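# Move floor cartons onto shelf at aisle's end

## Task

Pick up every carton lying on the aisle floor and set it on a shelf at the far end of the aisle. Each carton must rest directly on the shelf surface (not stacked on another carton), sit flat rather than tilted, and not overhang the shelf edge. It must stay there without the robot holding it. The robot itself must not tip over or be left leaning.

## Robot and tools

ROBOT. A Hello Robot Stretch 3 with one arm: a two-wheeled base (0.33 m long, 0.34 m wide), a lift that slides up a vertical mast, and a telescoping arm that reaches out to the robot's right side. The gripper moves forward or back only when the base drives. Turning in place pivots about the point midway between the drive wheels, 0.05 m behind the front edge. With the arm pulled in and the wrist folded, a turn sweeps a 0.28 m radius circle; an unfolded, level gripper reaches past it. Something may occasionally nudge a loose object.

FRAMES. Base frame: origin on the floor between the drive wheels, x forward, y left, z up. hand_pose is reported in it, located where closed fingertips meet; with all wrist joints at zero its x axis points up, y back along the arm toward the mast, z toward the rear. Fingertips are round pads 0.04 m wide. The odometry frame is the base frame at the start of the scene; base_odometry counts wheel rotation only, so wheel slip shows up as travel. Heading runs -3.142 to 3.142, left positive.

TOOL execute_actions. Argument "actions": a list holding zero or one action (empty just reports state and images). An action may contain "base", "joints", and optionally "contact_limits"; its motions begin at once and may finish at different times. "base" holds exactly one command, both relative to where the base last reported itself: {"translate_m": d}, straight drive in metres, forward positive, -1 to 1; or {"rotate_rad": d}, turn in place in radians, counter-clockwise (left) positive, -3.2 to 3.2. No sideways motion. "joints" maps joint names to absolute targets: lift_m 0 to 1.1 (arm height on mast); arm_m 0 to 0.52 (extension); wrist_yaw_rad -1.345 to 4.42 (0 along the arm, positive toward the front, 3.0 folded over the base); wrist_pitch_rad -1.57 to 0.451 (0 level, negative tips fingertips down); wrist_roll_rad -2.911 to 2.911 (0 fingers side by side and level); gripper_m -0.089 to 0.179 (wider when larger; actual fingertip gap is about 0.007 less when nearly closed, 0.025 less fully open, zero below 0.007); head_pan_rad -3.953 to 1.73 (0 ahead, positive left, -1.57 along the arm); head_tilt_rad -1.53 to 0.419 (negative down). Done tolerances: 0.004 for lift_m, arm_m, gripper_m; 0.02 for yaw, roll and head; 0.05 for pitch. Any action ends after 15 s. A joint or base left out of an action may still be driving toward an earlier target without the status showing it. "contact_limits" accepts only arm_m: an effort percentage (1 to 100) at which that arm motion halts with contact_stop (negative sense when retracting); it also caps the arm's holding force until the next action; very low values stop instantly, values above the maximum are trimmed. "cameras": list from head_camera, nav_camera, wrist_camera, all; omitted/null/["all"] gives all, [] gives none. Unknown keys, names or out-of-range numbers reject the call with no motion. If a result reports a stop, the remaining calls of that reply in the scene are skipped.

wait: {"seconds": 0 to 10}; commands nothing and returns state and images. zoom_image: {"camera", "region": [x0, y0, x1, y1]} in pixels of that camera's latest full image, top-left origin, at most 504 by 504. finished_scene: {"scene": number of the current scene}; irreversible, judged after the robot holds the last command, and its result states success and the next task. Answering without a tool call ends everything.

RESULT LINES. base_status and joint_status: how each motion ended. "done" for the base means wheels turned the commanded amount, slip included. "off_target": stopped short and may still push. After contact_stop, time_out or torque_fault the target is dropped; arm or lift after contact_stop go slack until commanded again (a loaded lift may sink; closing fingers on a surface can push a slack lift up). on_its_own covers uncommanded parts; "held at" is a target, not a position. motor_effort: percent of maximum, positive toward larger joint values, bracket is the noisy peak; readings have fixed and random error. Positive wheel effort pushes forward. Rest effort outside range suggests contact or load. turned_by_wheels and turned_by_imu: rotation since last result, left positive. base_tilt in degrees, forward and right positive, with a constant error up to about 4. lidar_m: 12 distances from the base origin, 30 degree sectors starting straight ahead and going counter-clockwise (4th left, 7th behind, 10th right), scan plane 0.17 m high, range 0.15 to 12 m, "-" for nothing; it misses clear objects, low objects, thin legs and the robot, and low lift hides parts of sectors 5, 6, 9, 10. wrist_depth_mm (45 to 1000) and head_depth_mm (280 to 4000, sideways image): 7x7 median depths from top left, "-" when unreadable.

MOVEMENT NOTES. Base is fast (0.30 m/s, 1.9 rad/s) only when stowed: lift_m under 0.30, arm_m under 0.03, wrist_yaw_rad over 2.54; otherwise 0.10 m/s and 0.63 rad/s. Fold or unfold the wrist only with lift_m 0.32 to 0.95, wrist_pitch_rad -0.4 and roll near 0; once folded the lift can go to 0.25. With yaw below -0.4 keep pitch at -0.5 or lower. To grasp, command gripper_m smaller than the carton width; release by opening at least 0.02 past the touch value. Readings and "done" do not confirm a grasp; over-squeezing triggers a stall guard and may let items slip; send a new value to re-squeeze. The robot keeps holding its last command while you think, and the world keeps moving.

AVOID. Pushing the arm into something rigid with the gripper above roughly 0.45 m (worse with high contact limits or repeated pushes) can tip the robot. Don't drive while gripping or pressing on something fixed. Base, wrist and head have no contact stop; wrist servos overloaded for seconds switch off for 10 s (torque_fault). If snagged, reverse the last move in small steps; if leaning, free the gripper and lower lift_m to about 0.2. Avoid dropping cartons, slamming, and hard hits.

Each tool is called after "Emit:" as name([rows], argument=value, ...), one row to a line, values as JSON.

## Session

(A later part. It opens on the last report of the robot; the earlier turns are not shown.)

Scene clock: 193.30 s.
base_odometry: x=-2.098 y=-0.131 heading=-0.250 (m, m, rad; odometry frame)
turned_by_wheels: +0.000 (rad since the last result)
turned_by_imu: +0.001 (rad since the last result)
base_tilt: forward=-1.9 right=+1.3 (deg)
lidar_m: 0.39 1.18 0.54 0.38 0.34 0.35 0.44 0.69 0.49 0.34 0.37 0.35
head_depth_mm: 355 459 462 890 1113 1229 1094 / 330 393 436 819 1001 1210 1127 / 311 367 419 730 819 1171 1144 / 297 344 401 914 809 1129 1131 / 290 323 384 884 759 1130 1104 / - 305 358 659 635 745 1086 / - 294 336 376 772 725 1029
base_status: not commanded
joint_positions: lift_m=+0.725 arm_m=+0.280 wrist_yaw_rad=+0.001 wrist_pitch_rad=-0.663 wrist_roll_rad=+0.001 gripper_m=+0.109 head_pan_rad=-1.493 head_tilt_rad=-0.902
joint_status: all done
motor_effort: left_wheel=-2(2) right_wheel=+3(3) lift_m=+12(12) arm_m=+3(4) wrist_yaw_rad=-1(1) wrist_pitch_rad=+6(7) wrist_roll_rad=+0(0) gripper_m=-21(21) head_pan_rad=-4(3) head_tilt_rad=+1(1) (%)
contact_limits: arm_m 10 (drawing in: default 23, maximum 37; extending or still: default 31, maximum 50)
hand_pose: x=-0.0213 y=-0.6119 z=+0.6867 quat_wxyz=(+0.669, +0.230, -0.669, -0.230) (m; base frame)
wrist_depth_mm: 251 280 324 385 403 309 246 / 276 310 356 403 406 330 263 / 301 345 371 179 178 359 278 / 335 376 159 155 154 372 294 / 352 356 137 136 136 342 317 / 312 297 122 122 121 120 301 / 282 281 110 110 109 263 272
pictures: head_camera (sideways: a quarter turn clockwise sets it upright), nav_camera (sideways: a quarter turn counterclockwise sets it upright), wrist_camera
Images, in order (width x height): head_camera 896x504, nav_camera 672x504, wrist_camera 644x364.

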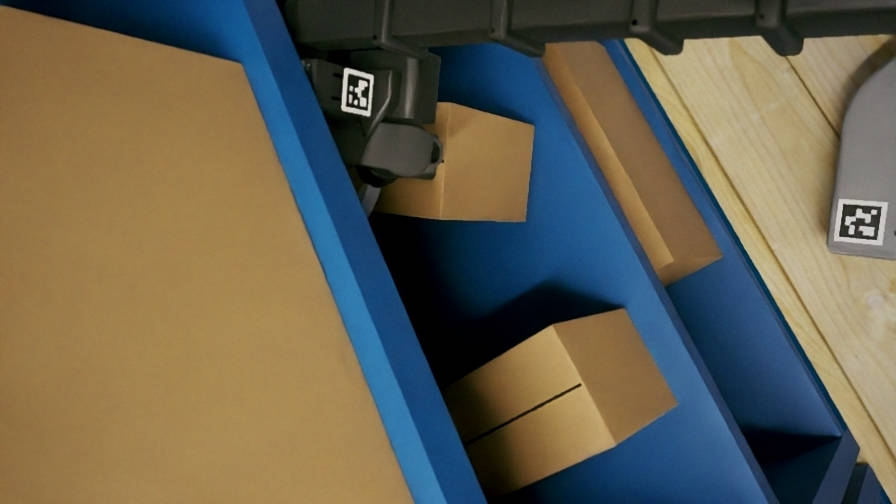

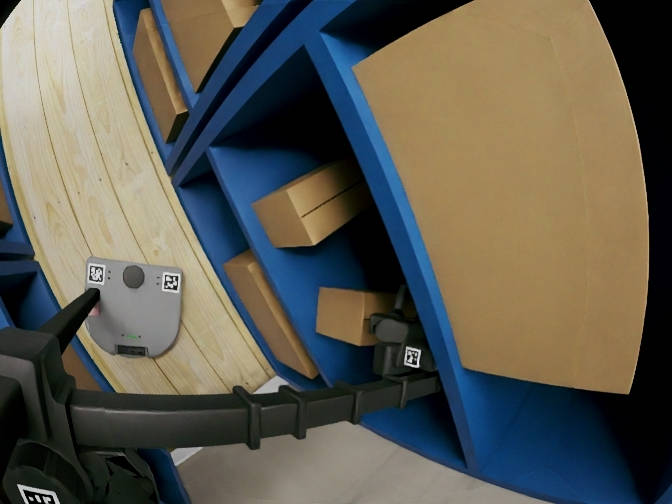

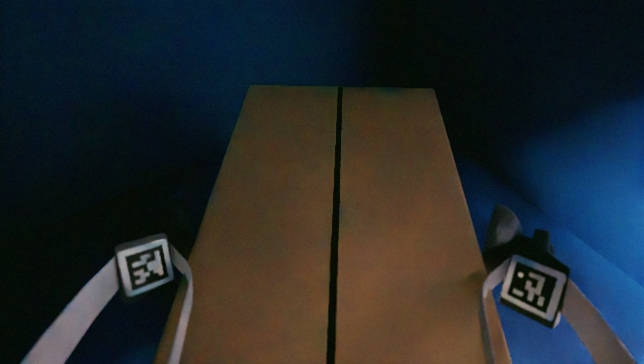

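Emit:
execute_actions([
  {"joints":{"gripper_m":0.175}},
], cameras=["wrist_camera"])

Emit:
execute_actions([
  {"joints":{"arm_m":0.05}},
])

Scene clock: 195.77 s.
base_odometry: x=-2.098 y=-0.131 heading=-0.250 (m, m, rad; odometry frame)
turned_by_wheels: +0.000 (rad since the last result)
turned_by_imu: +0.000 (rad since the last result)
base_tilt: forward=-1.9 right=+1.4 (deg)
lidar_m: 0.39 1.18 0.54 0.38 0.34 0.35 0.44 0.69 0.49 0.34 0.37 0.35
head_depth_mm: 355 458 462 890 1109 1225 1096 / 329 394 436 819 1000 1210 1126 / 311 367 419 732 818 1176 1144 / 297 343 402 914 806 1123 1131 / 290 323 384 882 758 1128 1100 / - 304 358 659 636 743 1087 / - 294 336 376 773 724 1027
base_status: not commanded
joint_positions: lift_m=+0.725 arm_m=+0.280 wrist_yaw_rad=+0.001 wrist_pitch_rad=-0.661 wrist_roll_rad=+0.000 gripper_m=+0.175 head_pan_rad=-1.493 head_tilt_rad=-0.902
joint_status: all done
motor_effort: left_wheel=-2(2) right_wheel=+4(4) lift_m=+12(12) arm_m=+2(3) wrist_yaw_rad=-1(2) wrist_pitch_rad=+5(16) wrist_roll_rad=+0(1) gripper_m=+1(91) head_pan_rad=-3(3) head_tilt_rad=+1(1) (%)
hand_pose: x=-0.0213 y=-0.6123 z=+0.6870 quat_wxyz=(+0.669, +0.230, -0.668, -0.229) (m; base frame)
wrist_depth_mm: 253 281 324 383 404 307 247 / 273 310 353 398 418 331 261 / 300 344 369 179 180 354 276 / 335 375 160 155 154 368 293 / 347 360 137 136 136 341 308 / 320 304 122 122 121 126 302 / 278 276 110 110 109 113 270
pictures: wrist_camera
Images, in order (width x height): wrist_camera 644x364.

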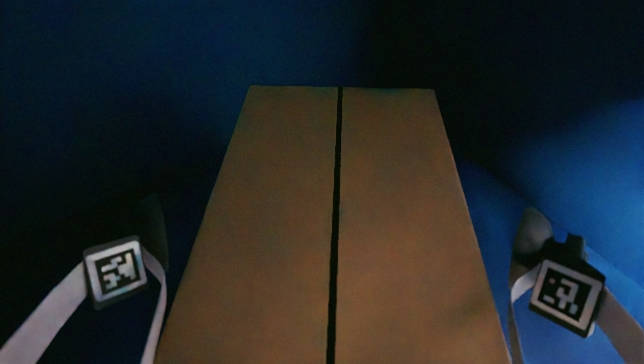

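Scene clock: 198.70 s.
base_odometry: x=-2.098 y=-0.131 heading=-0.250 (m, m, rad; odometry frame)
turned_by_wheels: +0.000 (rad since the last result)
turned_by_imu: +0.001 (rad since the last result)
base_tilt: forward=-1.8 right=+1.4 (deg)
lidar_m: 0.39 1.18 0.54 0.38 0.34 0.35 0.44 0.69 0.49 0.34 0.37 0.35
head_depth_mm: 355 457 983 910 1052 - 1093 / 330 393 454 759 - - 1126 / 311 367 421 722 - 1177 1142 / 297 343 402 916 806 1125 1129 / 290 323 384 885 759 1128 1101 / - 305 359 660 636 742 1086 / - 294 336 376 772 725 1028
base_status: not commanded
joint_positions: lift_m=+0.725 arm_m=+0.050 wrist_yaw_rad=+0.001 wrist_pitch_rad=-0.662 wrist_roll_rad=+0.000 gripper_m=+0.175 head_pan_rad=-1.493 head_tilt_rad=-0.902
joint_status: all done
motor_effort: left_wheel=-2(2) right_wheel=+3(3) lift_m=+13(13) arm_m=-2(4) wrist_yaw_rad=-1(1) wrist_pitch_rad=+5(6) wrist_roll_rad=+1(1) gripper_m=+0(0) head_pan_rad=-3(3) head_tilt_rad=+1(1) (%)
hand_pose: x=-0.0213 y=-0.3826 z=+0.6868 quat_wxyz=(+0.669, +0.230, -0.668, -0.230) (m; base frame)
wrist_depth_mm: 398 446 513 266 290 438 355 / 427 488 529 215 222 467 375 / 458 466 448 210 214 445 413 / 304 400 394 252 270 390 451 / 247 355 346 314 335 393 493 / 207 304 309 309 329 768 501 / 196 269 280 286 756 763 628
pictures: head_camera (sideways: a quarter turn clockwise sets it upright), nav_camera (sideways: a quarter turn counterclockwise sets it upright), wrist_camera
Images, in order (width x height): head_camera 896x504, nav_camera 672x504, wrist_camera 644x364.

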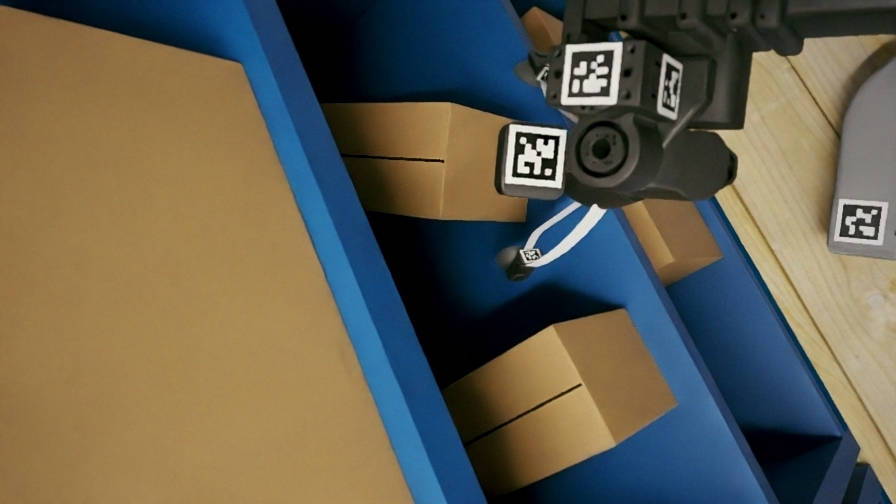

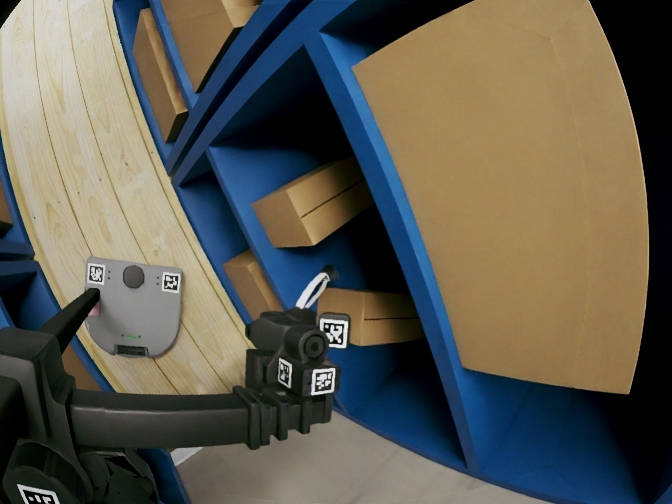

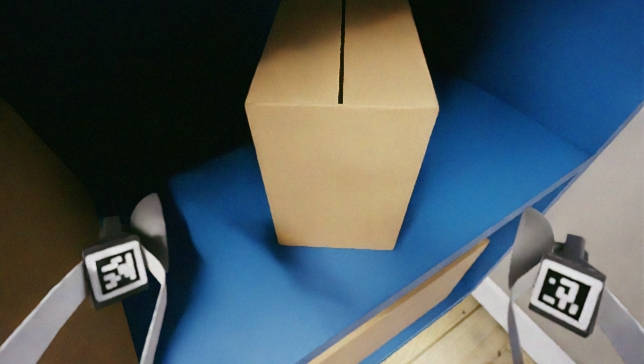

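Both cartons are flat and inside the shelf edge.

Emit:
finished_scene(scene=2)

The scene is finished: the task was done.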